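## Task

Scene 1: the vial sits loose in the right hand's finger-palm crease with the palm up. Using that hand alone, roll the vial until its label points up as in the goal picture, with no finger or thumb left on it. The hand includes its wrist camera, camera post and the arm's last link. The left arm and hand must never touch the right hand. The vial fails the task if it touches anything else or leaves the hand. Before declaring done, the vial must rest still on the palm, clear of the wrist, camera and post. The palm must face straight up. No motor of either hand may read moving or overload or be building toward shutdown; a motor dead from the first reading is ignored.

## Robot and tools

Robot: two arms, left_arm (base near y = +0.421 m) and right_arm (base near y = -0.384 m). Each carries an identical four-digit right hand (index, middle, ring, thumb), so the hands are not mirror images. Scene frame: origin on the table top between the arms, +z up, +x out over the table, left_arm on the +y side. The names left and right are arm labels, not image sides.

Hand point frame (per hand): +z runs along the straightened fingers toward the tips. +x runs across the palm away from the thumb. +y points out of the palm face, which sits at y = -0.062. Finger knuckles are at z = -0.017 and tips reach 0.139 m beyond that; bending moves the tips toward +y. A rigid mast at the wrist on the palm side occupies x +0.05..+0.10, z -0.16..-0.11, up to y = +0.06, and can collide. Only the rubber fingertip caps grip well. For a palm-up hand, the hand point +y should point along scene +z.

execute_actions(actions): actions is a list of actions, run in order. Each action is a table of 1 to 15 rows. Each row lasts one 1/30 s step; if there are fewer than 15 rows, the last row repeats to fill 15 steps (0.5 s). An empty list just returns state and images.

Every row is one flat list of 48 numbers, all in [-1, 1], covering both arms even if one stays still. Numbers 1-24 are the left arm, in this order: dx, dy, dz, rx, ry, rz, index_mcp, index_abd, index_pip, index_dip, middle_mcp, middle_abd, middle_pip, middle_dip, ring_mcp, ring_abd, ring_pip, ring_dip, thumb_cmc, thumb_axl, thumb_mcp, thumb_ipl, current_limit, speed. Numbers 25-48 are the right arm in the same order.

dx..rz: an offset, not a pose. It is measured in that hand point's own axes from its measured pose at the start of the action. For the first action of a call, the start is the last reported pose. Each row is relative to that same start, not to the previous row. Scale: 1.0 = 0.6 m for dx, dy, dz and 180 degrees for rx, ry, rz, which together form one rotation vector. Each step the command is clipped to 70 mm and 16 degrees from the measured pose. Damped IK then favours position over orientation. After an action the arm continues at most to its last clipped pose, so send far moves in pieces. Arms tend to land a centimetre or more low. The right elbow may sag a bit with every action unless you aim back at the wanted pose.

Finger numbers: absolute goal angles, linear between each hinge's stops. Brackets give degrees at +1, degrees at -1, then the number for straight. For index, middle and ring: _mcp (-18, +128; +0.75) curls at the knuckle toward the palm going toward -1. _abd (-60, +60; +0.00) swings the finger sideways, away from the thumb toward -1. _pip (-29, +108; +0.58) bends the middle hinge and _dip (-21, +117; +0.70) the tip hinge. Thumb: thumb_cmc (-20, +120; +0.71) swings from beside the palm to in front of it toward -1. thumb_axl (-27, +140; +0.68) rolls the thumb along its length. thumb_mcp (-69, +109; +0.23) and thumb_ipl (-77, +108; +0.17) bend it. With thumb_axl straight, those bend toward +z. With thumb_axl at -0.40 they bend the way thumb_cmc toward -1 swings.

current_limit maps -1..+1 to 0..550 mA per motor (minimum 11 mA); low values slow or weaken fingers. speed sets slew rate to (speed + 1)/2 of 5.9 rad/s. Both start at +0.4 and -0.6 and persist. A 0 is a real goal: to keep a hand unchanged, resend its hand_goal, current_limit and speed.

Results: a state line gives each hand point's position (m) and quat_wxyz in the scene frame; the printed position may err at long reach. "Hand target" is the pose the controller now drives toward. "pose unreachable" means the clearance check altered that arm's command. HELD marks steps where an arm's row was held back. hand_goal holds the written goals; hand_measured holds the actual hinge positions. hand_current_ma is positive toward -1. hand_state per motor is moving, goal, blocked or overload. Step readings list positions along the way. MOTOR HOT warns of heat from 85 °C. At 100 °C that arm drops (OVER-TEMPERATURE FAULT). If the arm stops, hand commands sent meanwhile are lost.

Grip and safety: a finger presses only while its goal lies past the object, up to the cap. Current of 495 mA or more accumulates seconds; at 5 s the motor shuts off for 10 s. Avoid sustained hard pressing. Never let the arms hit or press on each other. Do not knock anything off the table or let the vial fall. Objects may occasionally be nudged.

zoom_image(camera, region): returns an enlarged crop [x0, y0, x1, y1] in pixels, at most 504x504, of the latest image. Cameras are cam_head_left, cam_head_right, cam_high, cam_low, cam_left_wrist and cam_right_wrist, all 504x504; the wrist cameras are fisheye. show_instructions() shows the reference pages. read_manual(section) returns licence text only. finished_scene(scene) ends scene 1 or 2 for good and reports success; call it only once the final resting conditions hold.

Each tool is called after ">>>" as a command line: name --argument value for each argument, lists and objects as JSON in quotes; but a table of rows of numbers goes row by row, as --pt "numbers of a row", without its own name.

Reference images:

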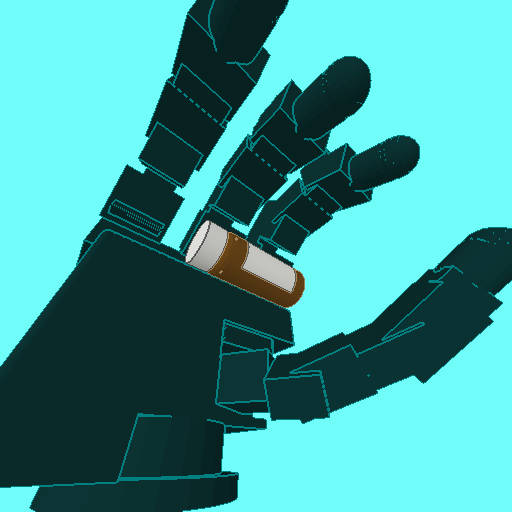

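## Session

>>> execute_actions --actions '[]'

Scene clock: 0.00 s.
left_arm: end_effector_position=(+0.3658, +0.7828, +0.6034) hand_goal=(+0.754, +0.000, +0.576, +0.696, +0.754, +0.000, +0.576, +0.696, +0.754, +0.000, +0.576, +0.696, +0.714, +0.678, +0.226, +0.168) hand_measured=(+0.754, +0.000, +0.576, +0.696, +0.754, +0.000, +0.576, +0.696, +0.754, +0.000, +0.576, +0.696, +0.714, +0.678, +0.226, +0.168) hand_current_ma=(+0, +0, +0, +0, +0, +0, +0, +0, +0, +0, +0, +0, +0, +0, +0, +0) hand_state=(goal, overload, goal, goal, goal, goal, goal, goal, goal, goal, goal, goal, goal, goal, goal, goal) hand_current_limit=0.40 hand_speed=-0.60 end_effector_quat_wxyz=(+0.253, +0.254, +0.643, +0.677) | right_arm: end_effector_position=(+0.4023, -0.0961, +0.3887) hand_goal=(+0.046, +0.000, -0.008, +0.280, +0.046, +0.000, -0.008, +0.280, +0.046, +0.000, -0.008, +0.280, -0.104, +0.266, +0.032, -0.018) hand_measured=(+0.060, +0.000, -0.006, +0.282, +0.062, +0.000, -0.006, +0.282, +0.060, +0.000, -0.006, +0.282, -0.090, +0.270, +0.034, -0.016) hand_current_ma=(+85, +0, +14, +12, +86, +0, +14, +13, +85, +0, +14, +14, +77, +26, +12, +12) hand_state=(goal, goal, goal, goal, goal, goal, goal, goal, goal, goal, goal, goal, goal, goal, goal, goal) hand_current_limit=0.40 hand_speed=-0.60 end_effector_quat_wxyz=(+0.317, +0.331, +0.631, +0.626)
Joint positions: left_arm=[ 0.678  1.035  1.081 -0.002 -0.009  0.019] | right_arm=[0.686 1.126 0.595 0.516 0.071 0.015]
Joint velocities: left_arm=[-0.005  0.005 -0.002  0.017 -0.066  0.051] | right_arm=[-0.005  0.005 -0.032 -0.007 -0.022 -0.037]
Motor temperatures (°C, as the motors report them): left_arm=[22 21 23 23 23 20] | right_arm=[22 20 23 20 21 23]
Hand target (left_arm): +0.364, +0.781, +0.621; +0.256, +0.250, +0.634, +0.686
Hand target (right_arm): +0.404, -0.095, +0.411; +0.323, +0.324, +0.617, +0.640

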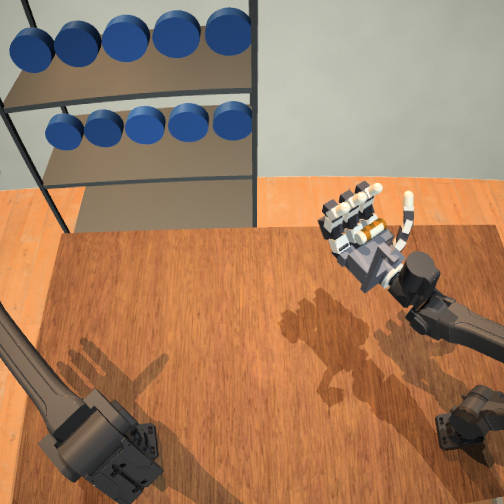

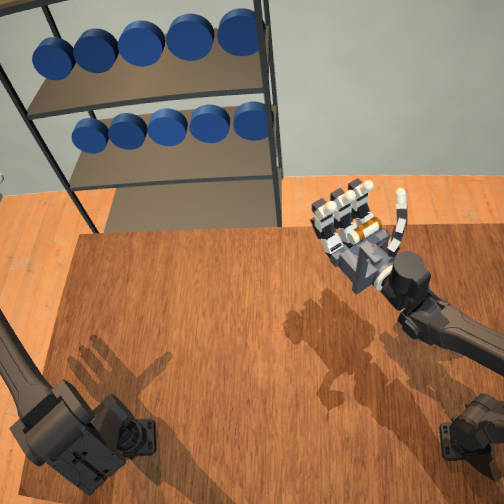

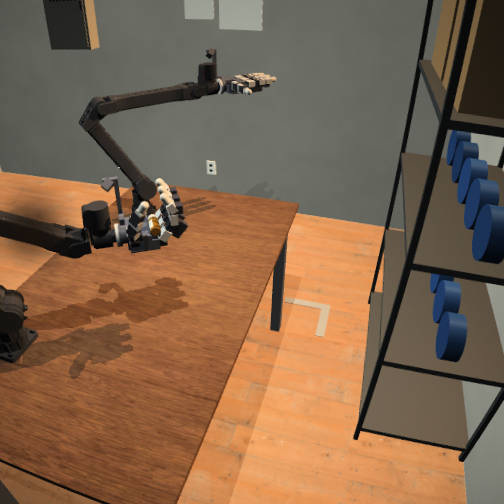

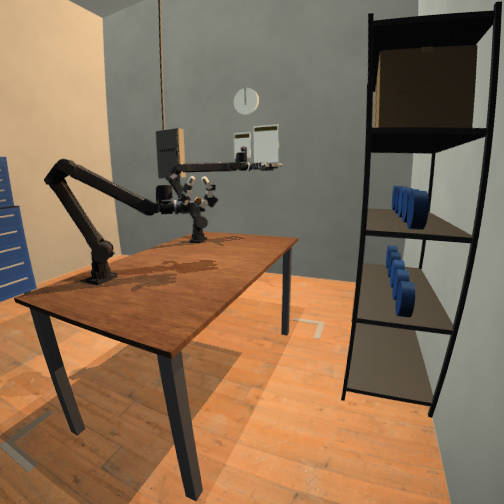

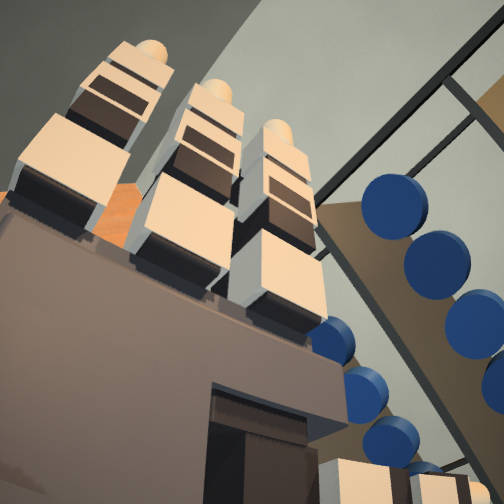

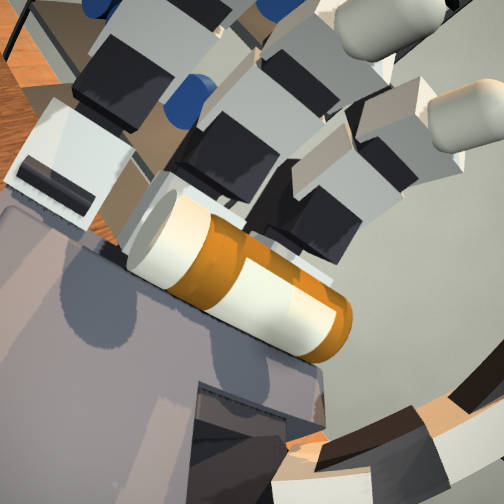

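>>> execute_actions --actions '[[[0,0.03,0,0,0,0,0.754,0,0.576,0.696,0.754,0,0.576,0.696,0.754,0,0.576,0.696,0.714,0.678,0.226,0.168,0.4,-0.6,0,0.035,0,0,0,0,-0.35,0,0.2,0.28,-0.35,0,0.2,0.28,-0.35,0,0.2,0.28,-0.104,0.266,0.032,-0.018,0.4,-0.7]],[[0,0.03,0,0,0,0,0.754,0,0.576,0.696,0.754,0,0.576,0.696,0.754,0,0.576,0.696,0.714,0.678,0.226,0.168,0.4,-0.6,0,0.035,0,0,0,0,-0.35,0,0.2,0.28,-0.35,0,0.2,0.28,-0.35,0,0.2,0.28,-0.104,0.266,0.032,-0.018,0.4,-0.7]]]'

Scene clock: 1.33 s.
left_arm: end_effector_position=(+0.3686, +0.7858, +0.5907) hand_goal=(+0.754, +0.000, +0.576, +0.696, +0.754, +0.000, +0.576, +0.696, +0.754, +0.000, +0.576, +0.696, +0.714, +0.678, +0.226, +0.168) hand_measured=(+0.764, +0.000, +0.576, +0.696, +0.764, +0.000, +0.576, +0.696, +0.764, +0.000, +0.576, +0.696, +0.724, +0.678, +0.226, +0.168) hand_current_ma=(+57, +0, +5, +0, +57, +0, +5, +0, +57, +0, +4, +0, +53, -4, -1, -2) hand_state=(goal, overload, goal, goal, goal, goal, goal, goal, goal, goal, goal, goal, goal, goal, goal, goal) hand_current_limit=0.40 hand_speed=-0.60 end_effector_quat_wxyz=(+0.246, +0.261, +0.661, +0.659) | right_arm: end_effector_position=(+0.4036, -0.0951, +0.3719) hand_goal=(-0.350, +0.000, +0.200, +0.280, -0.350, +0.000, +0.200, +0.280, -0.350, +0.000, +0.200, +0.280, -0.104, +0.266, +0.032, -0.018) hand_measured=(-0.342, +0.000, +0.198, +0.282, -0.340, +0.000, +0.198, +0.282, -0.342, +0.000, +0.198, +0.282, -0.090, +0.270, +0.034, -0.016) hand_current_ma=(+53, +0, -15, +12, +54, +0, -15, +12, +44, +0, -15, +13, +73, +25, +9, +12) hand_state=(goal, goal, goal, goal, goal, goal, goal, goal, goal, goal, goal, goal, goal, goal, goal, goal) hand_current_limit=0.40 hand_speed=-0.70 end_effector_quat_wxyz=(+0.304, +0.343, +0.660, +0.595)
Joint positions: left_arm=[ 0.678  1.034  1.081 -0.057 -0.009  0.019] | right_arm=[0.686 1.1   0.595 0.398 0.071 0.015]
Joint velocities: left_arm=[-0.005 -0.015 -0.002  0.007  0.007 -0.051] | right_arm=[ 0.005 -0.005  0.012  0.002 -0.007  0.007]
Motor temperatures (°C, as the motors report them): left_arm=[22 21 23 23 23 20] | right_arm=[22 20 24 20 21 23]
Hand target (left_arm): +0.367, +0.783, +0.614; +0.249, +0.257, +0.652, +0.668
Hand target (right_arm): +0.403, -0.096, +0.402; +0.311, +0.337, +0.645, +0.611
Off the commanded pose (left_arm): 0.024 m, 1 deg.
Off the commanded pose (right_arm): 0.030 m, 3 deg.
Step readings (end_effector_position; steps 1 to 15: 1st action; 16 to 30: 2nd action):
0: left_arm (+0.3658, +0.7828, +0.6034) | right_arm (+0.4023, -0.0961, +0.3887)
1: left_arm (+0.3661, +0.7831, +0.6025) | right_arm (+0.4026, -0.0959, +0.3872)
2: left_arm (+0.3663, +0.7833, +0.6012) | right_arm (+0.4028, -0.0957, +0.3850)
4: left_arm (+0.3670, +0.7841, +0.5984) | right_arm (+0.4031, -0.0954, +0.3815)
8: left_arm (+0.3673, +0.7844, +0.5970) | right_arm (+0.4029, -0.0956, +0.3808)
15: left_arm (+0.3673, +0.7844, +0.5969) | right_arm (+0.4028, -0.0957, +0.3809)
16: left_arm (+0.3675, +0.7847, +0.5960) | right_arm (+0.4030, -0.0955, +0.3795)
17: left_arm (+0.3677, +0.7848, +0.5948) | right_arm (+0.4032, -0.0954, +0.3775)
19: left_arm (+0.3683, +0.7855, +0.5919) | right_arm (+0.4035, -0.0951, +0.3736)
23: left_arm (+0.3686, +0.7858, +0.5907) | right_arm (+0.4036, -0.0950, +0.3721)
30: end_effector_position above

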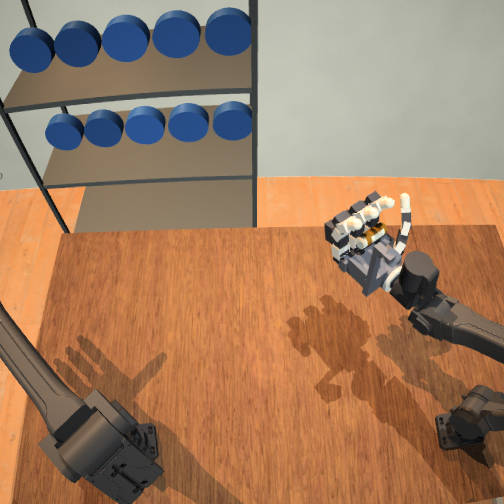

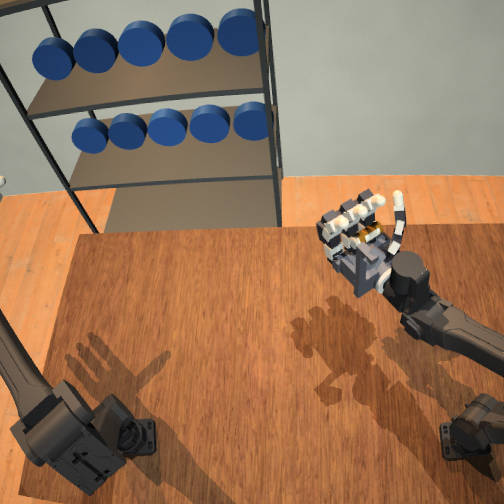

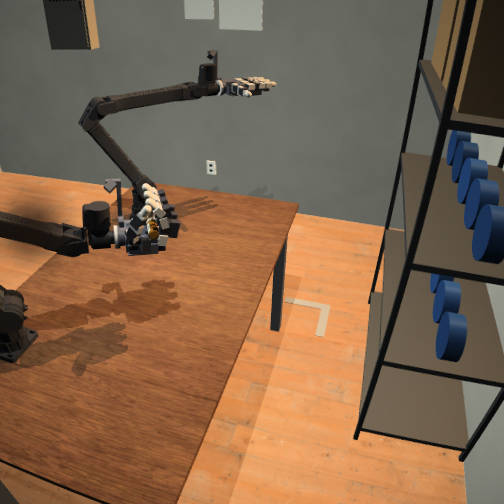

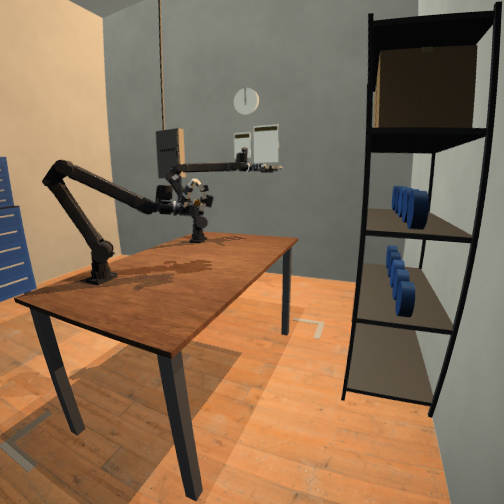

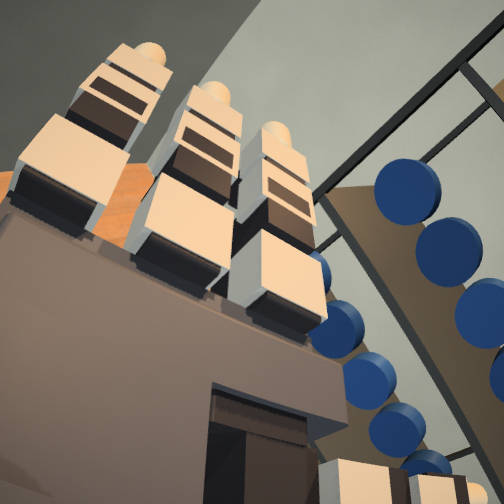

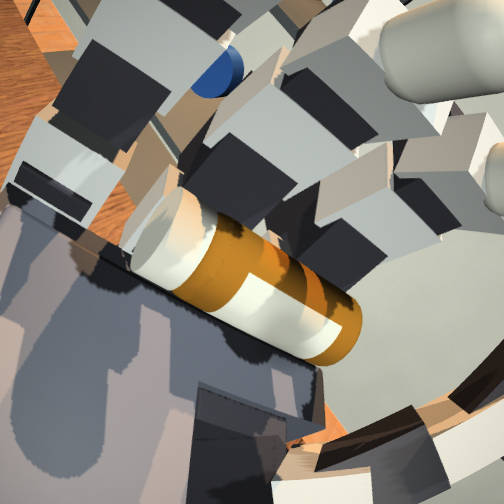

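>>> execute_actions --actions '[[[0,0.03,0,-0.01,0,0,0.754,0,0.576,0.696,0.754,0,0.576,0.696,0.754,0,0.576,0.696,0.714,0.678,0.226,0.168,0.4,-0.6,0,0.04,0,-0.035,0,0,-0.2,0,-0.59,-0.1,-0.2,0,-0.59,-0.1,-0.2,0,0.2,0.28,0.1,0.266,0.032,-0.018,0.4,-0.5]],[[0,0.03,0,-0.01,0,0,0.754,0,0.576,0.696,0.754,0,0.576,0.696,0.754,0,0.576,0.696,0.714,0.678,0.226,0.168,0.4,-0.6,0,0.04,0,-0.03,0,0,-0.2,0,-0.59,-0.5,-0.2,0,-0.59,-0.5,-0.2,0,0.2,0.28,0.1,0.266,0.032,-0.018,0.4,-0.5]],[[0,0.03,0,-0.01,0,0,0.754,0,0.576,0.696,0.754,0,0.576,0.696,0.754,0,0.576,0.696,0.714,0.678,0.226,0.168,0.4,-0.6,0,0.04,0,-0.02,0,0,-0.2,0,-0.59,-0.5,-0.2,0,-0.59,-0.5,-0.2,0,0.2,0.28,0.1,0.266,0.032,-0.018,0.4,-0.5]]]'

Scene clock: 3.40 s.
left_arm: end_effector_position=(+0.3686, +0.7858, +0.5907) hand_goal=(+0.754, +0.000, +0.576, +0.696, +0.754, +0.000, +0.576, +0.696, +0.754, +0.000, +0.576, +0.696, +0.714, +0.678, +0.226, +0.168) hand_measured=(+0.764, +0.000, +0.576, +0.696, +0.764, +0.000, +0.576, +0.696, +0.764, +0.000, +0.576, +0.696, +0.724, +0.678, +0.226, +0.168) hand_current_ma=(+57, +0, +5, +0, +57, +0, +5, +0, +57, +0, +4, +0, +53, -4, -1, -2) hand_state=(goal, overload, goal, goal, goal, goal, goal, goal, goal, goal, goal, goal, goal, goal, goal, goal) hand_current_limit=0.40 hand_speed=-0.60 end_effector_quat_wxyz=(+0.246, +0.261, +0.661, +0.659) | right_arm: end_effector_position=(+0.4003, -0.0977, +0.3961) hand_goal=(-0.200, +0.000, -0.590, -0.500, -0.200, +0.000, -0.590, -0.500, -0.200, +0.000, +0.200, +0.280, +0.100, +0.266, +0.032, -0.018) hand_measured=(-0.198, +0.000, -0.590, -0.498, -0.198, +0.000, -0.590, -0.498, -0.198, +0.000, +0.198, +0.282, +0.106, +0.270, +0.032, -0.016) hand_current_ma=(+7, +0, +1, +12, +8, +0, +1, +12, +14, +0, -13, +12, +34, +24, +6, +10) hand_state=(goal, goal, goal, goal, goal, goal, goal, goal, goal, goal, goal, goal, goal, goal, goal, goal) hand_current_limit=0.40 hand_speed=-0.50 end_effector_quat_wxyz=(+0.322, +0.325, +0.618, +0.639)
Joint positions: left_arm=[ 0.678  1.034  1.081 -0.057 -0.009  0.019] | right_arm=[0.686 1.134 0.592 0.566 0.071 0.015]
Joint velocities: left_arm=[-0.015 -0.005  0.007 -0.007 -0.051  0.022] | right_arm=[-0.024  0.015  0.002 -0.007  0.037 -0.022]
Motor temperatures (°C, as the motors report them): left_arm=[22 21 25 24 23 20] | right_arm=[22 20 25 20 21 23]
Hand target (left_arm): +0.369, +0.785, +0.608; +0.250, +0.257, +0.650, +0.670
Hand target (right_arm): +0.399, -0.098, +0.419; +0.332, +0.315, +0.599, +0.657
Off the commanded pose (left_arm): 0.018 m, 2 deg.
Off the commanded pose (right_arm): 0.023 m, 3 deg.
Step readings (end_effector_position; steps 1 to 15: 1st action; 16 to 30: 2nd action; 31 to 45: 3rd action):
0: left_arm (+0.3686, +0.7858, +0.5907) | right_arm (+0.4036, -0.0951, +0.3719)
1: left_arm (+0.3686, +0.7858, +0.5907) | right_arm (+0.4033, -0.0953, +0.3736)
2: left_arm (+0.3686, +0.7858, +0.5907) | right_arm (+0.4027, -0.0958, +0.3774)
4: left_arm (+0.3686, +0.7858, +0.5907) | right_arm (+0.4022, -0.0961, +0.3832)
8: left_arm (+0.3686, +0.7858, +0.5907) | right_arm (+0.4025, -0.0959, +0.3845)
15: left_arm (+0.3686, +0.7858, +0.5907) | right_arm (+0.4028, -0.0956, +0.3839)
16: left_arm (+0.3686, +0.7858, +0.5907) | right_arm (+0.4026, -0.0959, +0.3855)
17: left_arm (+0.3686, +0.7858, +0.5907) | right_arm (+0.4021, -0.0962, +0.3879)
19: left_arm (+0.3686, +0.7858, +0.5907) | right_arm (+0.4010, -0.0972, +0.3931)
23: left_arm (+0.3686, +0.7858, +0.5907) | right_arm (+0.4001, -0.0979, +0.3962)
30: left_arm (+0.3686, +0.7858, +0.5907) | right_arm (+0.4005, -0.0975, +0.3953)
31: left_arm (+0.3686, +0.7858, +0.5907) | right_arm (+0.4005, -0.0975, +0.3954)
32: left_arm (+0.3686, +0.7858, +0.5907) | right_arm (+0.4005, -0.0976, +0.3955)
34: left_arm (+0.3686, +0.7858, +0.5907) | right_arm (+0.4004, -0.0977, +0.3959)
38: left_arm (+0.3686, +0.7858, +0.5907) | right_arm (+0.4003, -0.0977, +0.3961)
45: end_effector_position above

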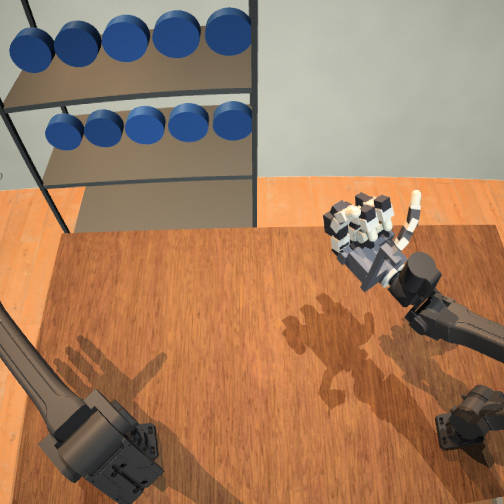

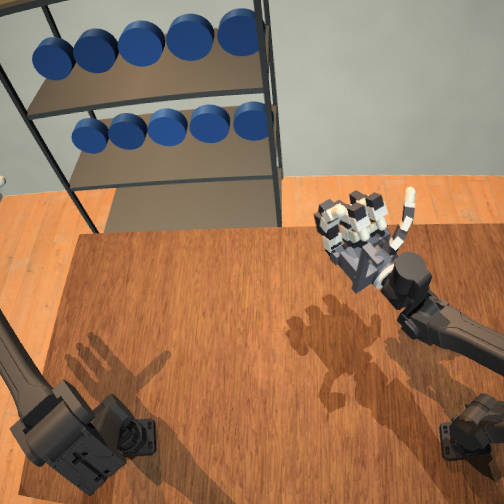

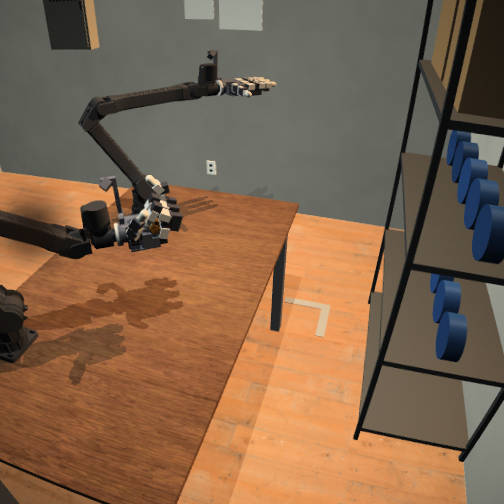

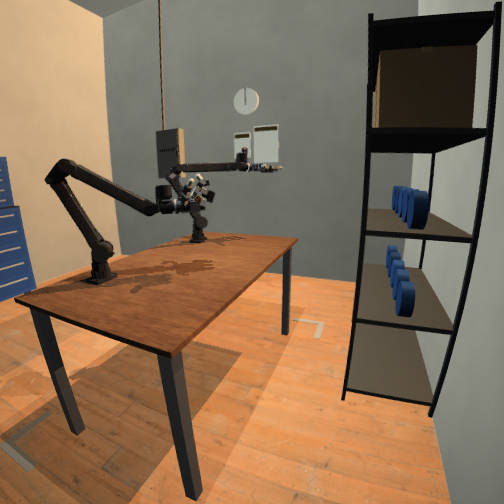

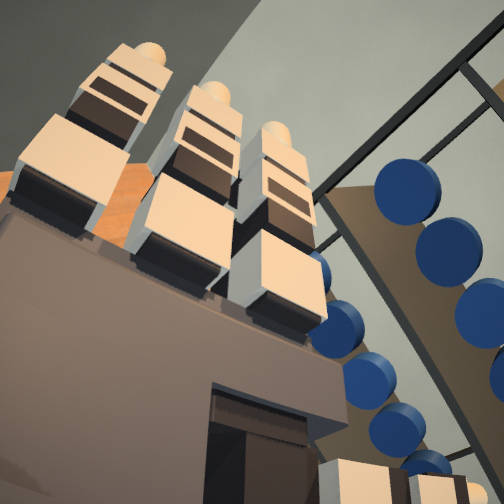

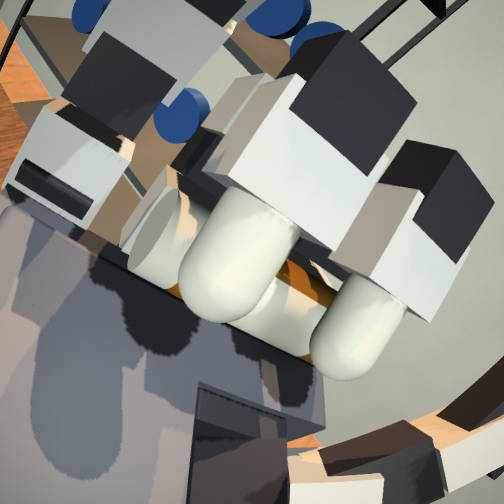

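Close dip more, then drag by opening mcp.

>>> execute_actions --actions '[[[0,0.03,0,-0.01,0,0,0.754,0,0.576,0.696,0.754,0,0.576,0.696,0.754,0,0.576,0.696,0.714,0.678,0.226,0.168,0.4,-0.6,0,0.04,0,-0.015,0,0,-0.2,0,-0.59,-0.85,-0.2,0,-0.59,-0.85,-0.2,0,0.2,0.28,0.1,0.266,0.032,-0.018,0.4,-0.6]],[[0,0.03,0,-0.01,0,0,0.754,0,0.576,0.696,0.754,0,0.576,0.696,0.754,0,0.576,0.696,0.714,0.678,0.226,0.168,0.4,-0.6,0,0.04,0,-0.015,0,0,0.0,0,-0.7,-0.85,0,0,-0.7,-0.85,-0.2,0,0.2,0.28,0.1,0.266,0.032,-0.018,0.4,-0.7]],[[0,0.03,0,-0.01,0,0,0.754,0,0.576,0.696,0.754,0,0.576,0.696,0.754,0,0.576,0.696,0.714,0.678,0.226,0.168,0.4,-0.6,0,0.04,0,-0.015,0,0,0.0,0,-0.7,-0.85,0,0,-0.7,-0.85,-0.2,0,0.2,0.28,0.1,0.266,0.032,-0.018,0.4,-0.7]]]'

Scene clock: 6.73 s.
left_arm: end_effector_position=(+0.3686, +0.7858, +0.5907) hand_goal=(+0.754, +0.000, +0.576, +0.696, +0.754, +0.000, +0.576, +0.696, +0.754, +0.000, +0.576, +0.696, +0.714, +0.678, +0.226, +0.168) hand_measured=(+0.764, +0.000, +0.576, +0.696, +0.764, +0.000, +0.576, +0.696, +0.764, +0.000, +0.576, +0.696, +0.724, +0.678, +0.226, +0.168) hand_current_ma=(+57, +0, +5, +0, +57, +0, +5, +0, +57, +0, +4, +0, +53, -4, -1, -2) hand_state=(goal, overload, goal, goal, goal, goal, goal, goal, goal, goal, goal, goal, goal, goal, goal, goal) hand_current_limit=0.40 hand_speed=-0.60 end_effector_quat_wxyz=(+0.246, +0.261, +0.661, +0.659) | right_arm: end_effector_position=(+0.4003, -0.0977, +0.3961) hand_goal=(+0.000, +0.000, -0.700, -0.850, +0.000, +0.000, -0.700, -0.850, -0.200, +0.000, +0.200, +0.280, +0.100, +0.266, +0.032, -0.018) hand_measured=(+0.000, +0.000, -0.566, -0.552, +0.002, +0.000, -0.568, -0.556, -0.198, +0.000, +0.198, +0.282, +0.106, +0.270, +0.032, -0.016) hand_current_ma=(+5, +0, +385, +385, +7, +0, +385, +385, +14, +0, -13, +12, +34, +24, +6, +10) hand_state=(goal, goal, blocked, blocked, goal, goal, blocked, blocked, goal, goal, goal, goal, goal, goal, goal, goal) hand_current_limit=0.40 hand_speed=-0.70 end_effector_quat_wxyz=(+0.322, +0.325, +0.618, +0.639)
Joint positions: left_arm=[ 0.678  1.034  1.081 -0.057 -0.009  0.019] | right_arm=[0.686 1.134 0.592 0.566 0.071 0.015]
Joint velocities: left_arm=[-0.005  0.005  0.012  0.007 -0.066 -0.022] | right_arm=[-0.024  0.005 -0.017  0.002 -0.037  0.037]
Motor temperatures (°C, as the motors report them): left_arm=[22 21 26 24 23 20] | right_arm=[22 20 26 20 21 23]
Hand target (left_arm): +0.369, +0.785, +0.608; +0.250, +0.257, +0.650, +0.670
Hand target (right_arm): +0.399, -0.099, +0.420; +0.330, +0.317, +0.603, +0.653
Off the commanded pose (left_arm): 0.018 m, 2 deg.
Off the commanded pose (right_arm): 0.024 m, 3 deg.
Step readings (end_effector_position; steps 1 to 15: 1st action; 16 to 30: 2nd action; 31 to 45: 3rd action):
0: left_arm (+0.3686, +0.7858, +0.5907) | right_arm (+0.4003, -0.0977, +0.3961)
1: left_arm (+0.3686, +0.7858, +0.5907) | right_arm (+0.4003, -0.0977, +0.3961)
2: left_arm (+0.3686, +0.7858, +0.5907) | right_arm (+0.4003, -0.0977, +0.3961)
4: left_arm (+0.3686, +0.7858, +0.5907) | right_arm (+0.4003, -0.0977, +0.3961)
8: left_arm (+0.3686, +0.7858, +0.5907) | right_arm (+0.4003, -0.0977, +0.3961)
15: left_arm (+0.3686, +0.7858, +0.5907) | right_arm (+0.4003, -0.0977, +0.3961)
16: left_arm (+0.3686, +0.7858, +0.5907) | right_arm (+0.4003, -0.0977, +0.3961)
17: left_arm (+0.3686, +0.7858, +0.5907) | right_arm (+0.4003, -0.0977, +0.3961)
19: left_arm (+0.3686, +0.7858, +0.5907) | right_arm (+0.4003, -0.0977, +0.3961)
23: left_arm (+0.3686, +0.7858, +0.5907) | right_arm (+0.4003, -0.0977, +0.3961)
30: left_arm (+0.3686, +0.7858, +0.5907) | right_arm (+0.4003, -0.0977, +0.3961)
31: left_arm (+0.3686, +0.7858, +0.5907) | right_arm (+0.4003, -0.0977, +0.3961)
32: left_arm (+0.3686, +0.7858, +0.5907) | right_arm (+0.4003, -0.0977, +0.3961)
34: left_arm (+0.3686, +0.7858, +0.5907) | right_arm (+0.4003, -0.0977, +0.3961)
38: left_arm (+0.3686, +0.7858, +0.5907) | right_arm (+0.4003, -0.0977, +0.3961)
45: end_effector_position above

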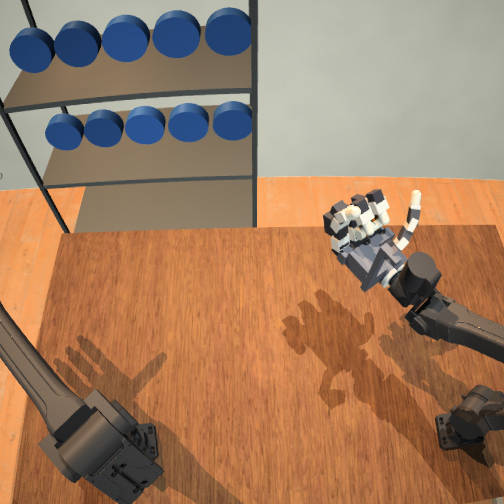

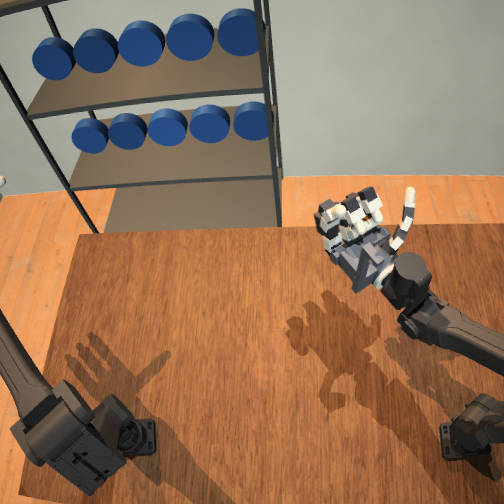

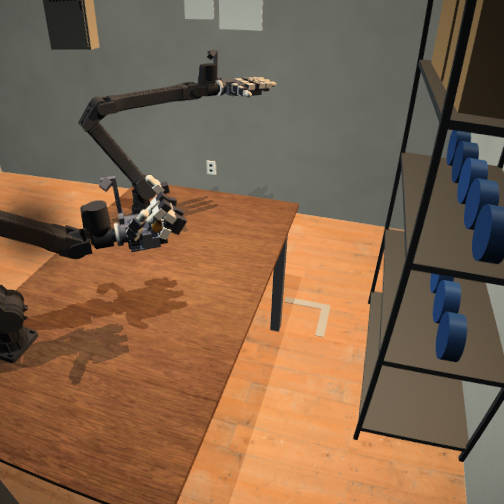

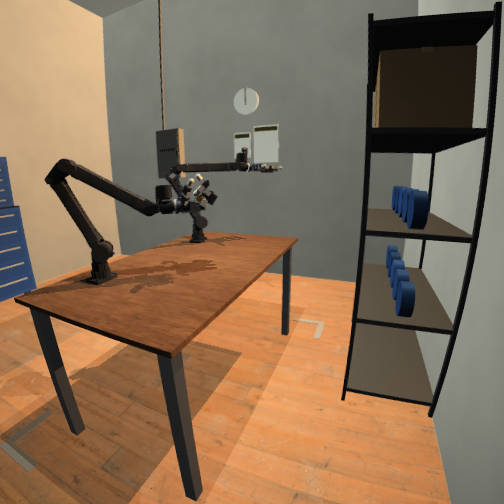

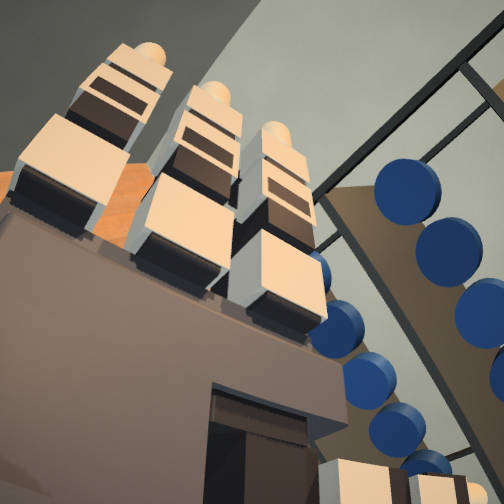

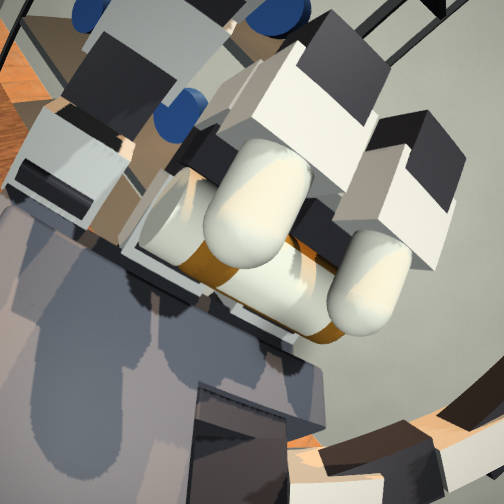

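>>> execute_actions --actions '[[[0,0.03,0,-0.01,0,0,0.754,0,0.576,0.696,0.754,0,0.576,0.696,0.754,0,0.576,0.696,0.714,0.678,0.226,0.168,0.4,-0.6,0,0.04,0,-0.015,0,0,0.0,0,-0.35,-0.95,0,0,-0.35,-0.95,-0.2,0,0.2,0.28,0.1,0.266,0.032,-0.018,0.4,-0.8]],[[0,0.03,0,-0.01,0,0,0.754,0,0.576,0.696,0.754,0,0.576,0.696,0.754,0,0.576,0.696,0.714,0.678,0.226,0.168,0.4,-0.6,0,0.04,0,-0.015,0,0,0.0,0,-0.35,-0.95,0,0,-0.35,-0.95,-0.2,0,0.2,0.28,0.1,0.266,0.032,-0.018,0.4,-0.8]],[[0,0.03,0,-0.01,0,0,0.754,0,0.576,0.696,0.754,0,0.576,0.696,0.754,0,0.576,0.696,0.714,0.678,0.226,0.168,0.4,-0.6,0,0.04,0,-0.015,0,0,0.0,0,-0.35,-0.95,0,0,-0.35,-0.95,-0.2,0,0.2,0.28,0.1,0.266,0.032,-0.018,0.4,-0.8]]]'

Scene clock: 8.43 s.
left_arm: end_effector_position=(+0.3686, +0.7858, +0.5907) hand_goal=(+0.754, +0.000, +0.576, +0.696, +0.754, +0.000, +0.576, +0.696, +0.754, +0.000, +0.576, +0.696, +0.714, +0.678, +0.226, +0.168) hand_measured=(+0.764, +0.000, +0.576, +0.696, +0.764, +0.000, +0.576, +0.696, +0.764, +0.000, +0.576, +0.696, +0.724, +0.678, +0.226, +0.168) hand_current_ma=(+57, +0, +5, +0, +57, +0, +5, +0, +57, +0, +4, +0, +53, -4, -1, -2) hand_state=(goal, overload, goal, goal, goal, goal, goal, goal, goal, goal, goal, goal, goal, goal, goal, goal) hand_current_limit=0.40 hand_speed=-0.60 end_effector_quat_wxyz=(+0.246, +0.261, +0.661, +0.659) | right_arm: end_effector_position=(+0.4003, -0.0977, +0.3961) hand_goal=(+0.000, +0.000, -0.350, -0.950, +0.000, +0.000, -0.350, -0.950, -0.200, +0.000, +0.200, +0.280, +0.100, +0.266, +0.032, -0.018) hand_measured=(+0.002, +0.000, -0.326, -0.762, +0.002, +0.000, -0.330, -0.766, -0.198, +0.000, +0.198, +0.282, +0.106, +0.270, +0.032, -0.016) hand_current_ma=(+11, +0, +135, +385, +8, +0, +121, +385, +14, +0, -13, +12, +34, +24, +6, +10) hand_state=(goal, goal, blocked, blocked, goal, goal, blocked, blocked, goal, goal, goal, goal, goal, goal, goal, goal) hand_current_limit=0.40 hand_speed=-0.80 end_effector_quat_wxyz=(+0.322, +0.325, +0.618, +0.639)
Joint positions: left_arm=[ 0.678  1.034  1.081 -0.057 -0.009  0.019] | right_arm=[0.686 1.134 0.592 0.566 0.071 0.015]
Joint velocities: left_arm=[ 0.005 -0.024 -0.002 -0.017  0.007  0.007] | right_arm=[-0.005 -0.005  0.017  0.007 -0.051  0.066]
Motor temperatures (°C, as the motors report them): left_arm=[22 21 27 24 23 20] | right_arm=[22 20 26 20 21 23]
Hand target (left_arm): +0.369, +0.785, +0.608; +0.250, +0.257, +0.650, +0.670
Hand target (right_arm): +0.399, -0.099, +0.420; +0.330, +0.317, +0.603, +0.653
Off the commanded pose (left_arm): 0.018 m, 2 deg.
Off the commanded pose (right_arm): 0.024 m, 3 deg.
Step readings (end_effector_position; steps 1 to 15: 1st action; 16 to 30: 2nd action; 31 to 45: 3rd action):
0: left_arm (+0.3686, +0.7858, +0.5907) | right_arm (+0.4003, -0.0977, +0.3961)
1: left_arm (+0.3686, +0.7858, +0.5907) | right_arm (+0.4003, -0.0977, +0.3961)
2: left_arm (+0.3686, +0.7858, +0.5907) | right_arm (+0.4003, -0.0977, +0.3961)
4: left_arm (+0.3686, +0.7858, +0.5907) | right_arm (+0.4003, -0.0977, +0.3961)
8: left_arm (+0.3686, +0.7858, +0.5907) | right_arm (+0.4003, -0.0977, +0.3961)
15: left_arm (+0.3686, +0.7858, +0.5907) | right_arm (+0.4003, -0.0977, +0.3961)
16: left_arm (+0.3686, +0.7858, +0.5907) | right_arm (+0.4003, -0.0977, +0.3961)
17: left_arm (+0.3686, +0.7858, +0.5907) | right_arm (+0.4003, -0.0977, +0.3961)
19: left_arm (+0.3686, +0.7858, +0.5907) | right_arm (+0.4003, -0.0977, +0.3961)
23: left_arm (+0.3686, +0.7858, +0.5907) | right_arm (+0.4003, -0.0977, +0.3961)
30: left_arm (+0.3686, +0.7858, +0.5907) | right_arm (+0.4003, -0.0977, +0.3961)
31: left_arm (+0.3686, +0.7858, +0.5907) | right_arm (+0.4003, -0.0977, +0.3961)
32: left_arm (+0.3686, +0.7858, +0.5907) | right_arm (+0.4003, -0.0977, +0.3961)
34: left_arm (+0.3686, +0.7858, +0.5907) | right_arm (+0.4003, -0.0977, +0.3961)
38: left_arm (+0.3686, +0.7858, +0.5907) | right_arm (+0.4003, -0.0977, +0.3961)
45: end_effector_position above

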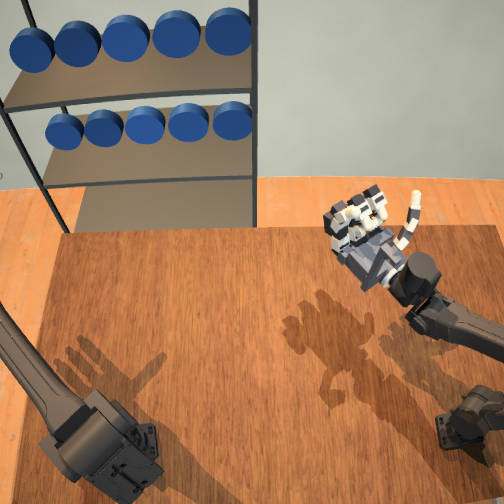

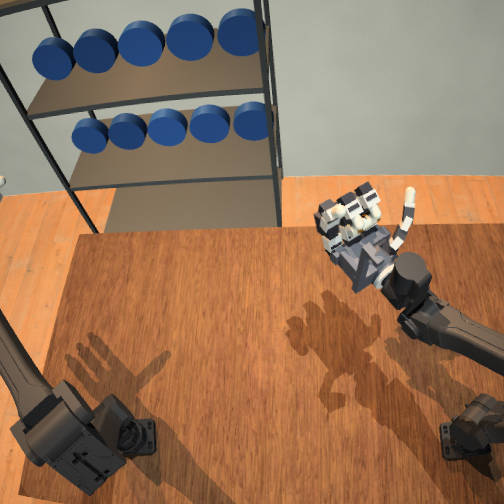

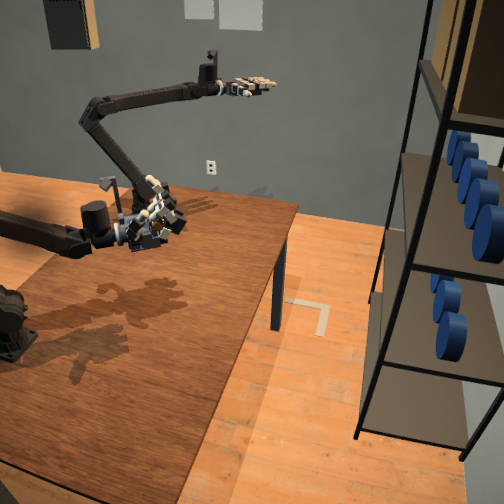

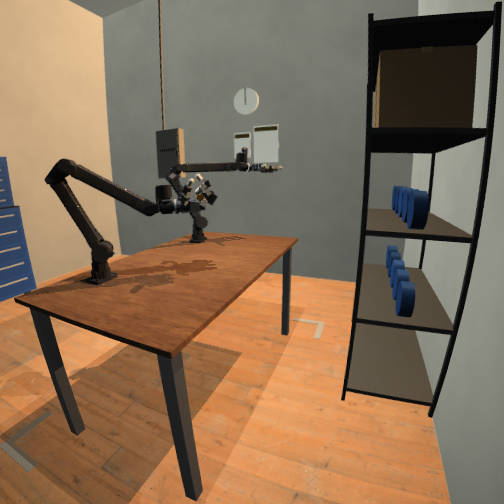

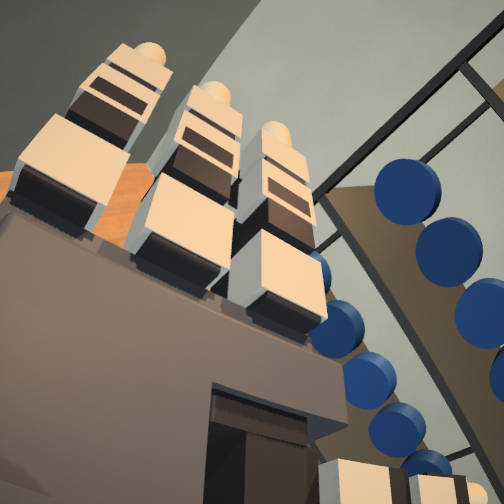

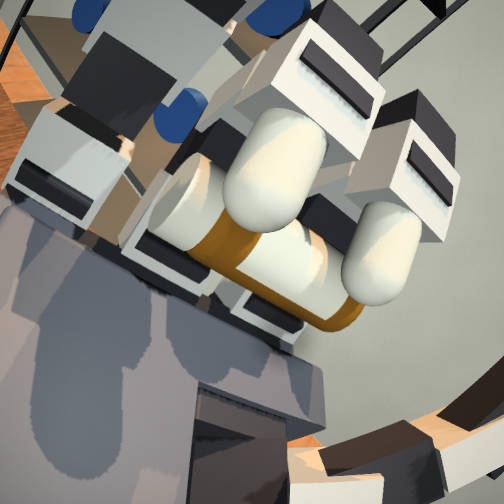

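>>> execute_actions --actions '[[[0,0.03,0,-0.01,0,0,0.754,0,0.576,0.696,0.754,0,0.576,0.696,0.754,0,0.576,0.696,0.714,0.678,0.226,0.168,0.4,-0.6,0,0.04,0,-0.015,0,0,0.0,0,-0.12,-1,0,0,-0.12,-1,-0.2,0,0.2,0.28,0.1,0.266,0.032,-0.018,0.4,-0.8]],[[0,0.03,0,-0.01,0,0,0.754,0,0.576,0.696,0.754,0,0.576,0.696,0.754,0,0.576,0.696,0.714,0.678,0.226,0.168,0.4,-0.6,0,0.04,0,-0.015,0,0,0.0,0,-0.12,-1,0,0,-0.12,-1,-0.2,0,0.2,0.28,0.1,0.266,0.032,-0.018,0.4,-0.8]],[[0,0.03,0,-0.01,0,0,0.754,0,0.576,0.696,0.754,0,0.576,0.696,0.754,0,0.576,0.696,0.714,0.678,0.226,0.168,0.4,-0.6,0,0.04,0,-0.015,0,0,0.0,0,-0.12,-1,0,0,-0.12,-1,-0.2,0,0.2,0.28,0.1,0.266,0.032,-0.018,0.4,-0.8]]]'

Scene clock: 10.17 s.
left_arm: end_effector_position=(+0.3686, +0.7858, +0.5907) hand_goal=(+0.754, +0.000, +0.576, +0.696, +0.754, +0.000, +0.576, +0.696, +0.754, +0.000, +0.576, +0.696, +0.714, +0.678, +0.226, +0.168) hand_measured=(+0.764, +0.000, +0.576, +0.696, +0.764, +0.000, +0.576, +0.696, +0.764, +0.000, +0.576, +0.696, +0.724, +0.678, +0.226, +0.168) hand_current_ma=(+57, +0, +5, +0, +57, +0, +5, +0, +57, +0, +4, +0, +53, -4, -1, -2) hand_state=(goal, overload, goal, goal, goal, goal, goal, goal, goal, goal, goal, goal, goal, goal, goal, goal) hand_current_limit=0.40 hand_speed=-0.60 end_effector_quat_wxyz=(+0.246, +0.261, +0.661, +0.659) | right_arm: end_effector_position=(+0.4003, -0.0977, +0.3961) hand_goal=(+0.000, +0.000, -0.120, -1.000, +0.000, +0.000, -0.120, -1.000, -0.200, +0.000, +0.200, +0.280, +0.100, +0.266, +0.032, -0.018) hand_measured=(+0.002, +0.000, -0.124, -0.998, +0.002, +0.000, -0.124, -0.998, -0.198, +0.000, +0.198, +0.282, +0.106, +0.270, +0.032, -0.016) hand_current_ma=(+14, +0, -23, +12, +14, +0, -23, +12, +14, +0, -13, +12, +34, +24, +6, +10) hand_state=(goal, goal, goal, goal, goal, goal, goal, goal, goal, goal, goal, goal, goal, goal, goal, goal) hand_current_limit=0.40 hand_speed=-0.80 end_effector_quat_wxyz=(+0.322, +0.325, +0.618, +0.639)
Joint positions: left_arm=[ 0.678  1.034  1.081 -0.057 -0.009  0.019] | right_arm=[0.686 1.134 0.592 0.566 0.071 0.015]
Joint velocities: left_arm=[-0.005 -0.005 -0.017  0.017 -0.007 -0.081] | right_arm=[-0.015 -0.005 -0.022  0.007 -0.007  0.081]
Motor temperatures (°C, as the motors report them): left_arm=[22 21 27 24 23 20] | right_arm=[22 20 27 20 21 23]
Hand target (left_arm): +0.369, +0.785, +0.608; +0.250, +0.257, +0.650, +0.670
Hand target (right_arm): +0.399, -0.099, +0.420; +0.330, +0.317, +0.603, +0.653
Off the commanded pose (left_arm): 0.018 m, 2 deg.
Off the commanded pose (right_arm): 0.024 m, 3 deg.
Step readings (end_effector_position; steps 1 to 15: 1st action; 16 to 30: 2nd action; 31 to 45: 3rd action):
0: left_arm (+0.3686, +0.7858, +0.5907) | right_arm (+0.4003, -0.0977, +0.3961)
1: left_arm (+0.3686, +0.7858, +0.5907) | right_arm (+0.4003, -0.0977, +0.3961)
2: left_arm (+0.3686, +0.7858, +0.5907) | right_arm (+0.4003, -0.0977, +0.3961)
4: left_arm (+0.3686, +0.7858, +0.5907) | right_arm (+0.4003, -0.0977, +0.3961)
8: left_arm (+0.3686, +0.7858, +0.5907) | right_arm (+0.4003, -0.0977, +0.3961)
15: left_arm (+0.3686, +0.7858, +0.5907) | right_arm (+0.4003, -0.0977, +0.3961)
16: left_arm (+0.3686, +0.7858, +0.5907) | right_arm (+0.4003, -0.0977, +0.3961)
17: left_arm (+0.3686, +0.7858, +0.5907) | right_arm (+0.4003, -0.0977, +0.3961)
19: left_arm (+0.3686, +0.7858, +0.5907) | right_arm (+0.4003, -0.0977, +0.3961)
23: left_arm (+0.3686, +0.7858, +0.5907) | right_arm (+0.4003, -0.0977, +0.3961)
30: left_arm (+0.3686, +0.7858, +0.5907) | right_arm (+0.4003, -0.0977, +0.3961)
31: left_arm (+0.3686, +0.7858, +0.5907) | right_arm (+0.4003, -0.0977, +0.3961)
32: left_arm (+0.3686, +0.7858, +0.5907) | right_arm (+0.4003, -0.0977, +0.3961)
34: left_arm (+0.3686, +0.7858, +0.5907) | right_arm (+0.4003, -0.0977, +0.3961)
38: left_arm (+0.3686, +0.7858, +0.5907) | right_arm (+0.4003, -0.0977, +0.3961)
45: end_effector_position above

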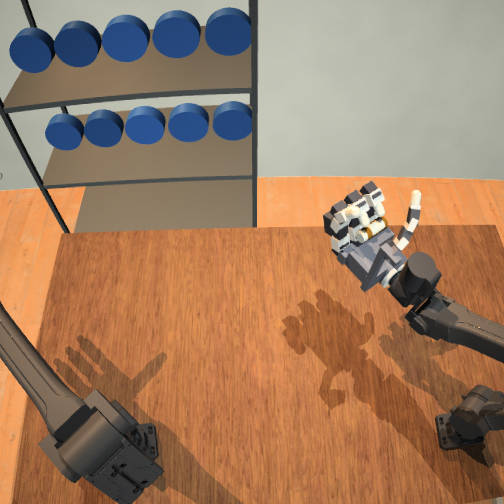

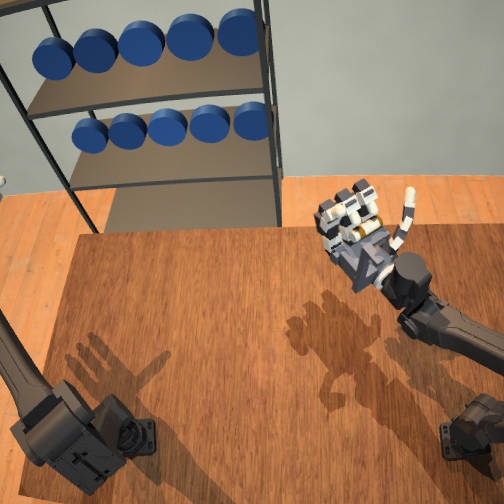

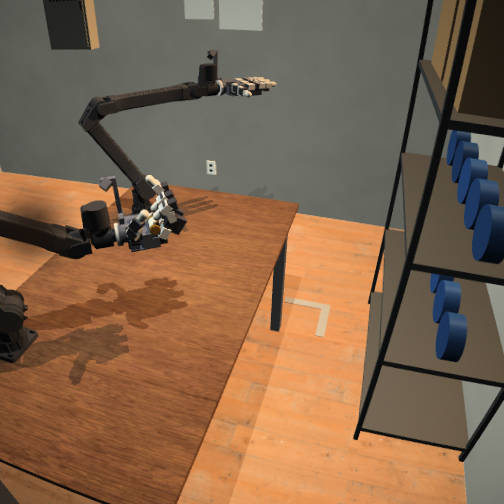

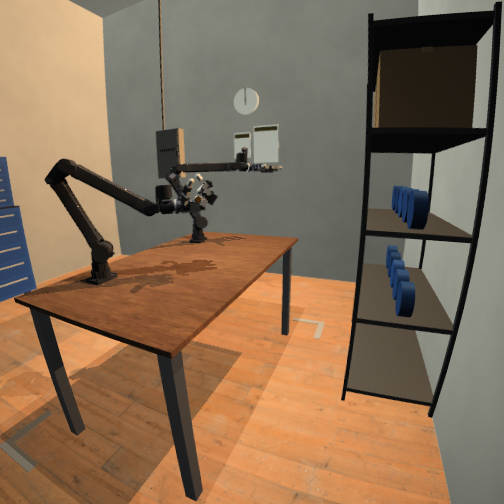

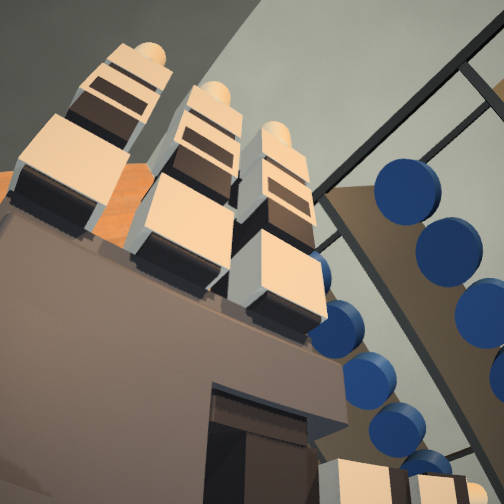

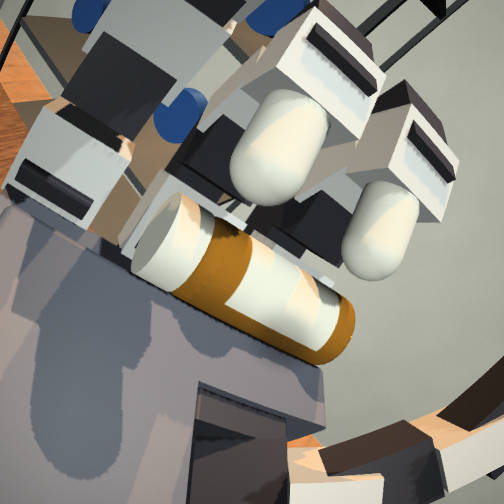

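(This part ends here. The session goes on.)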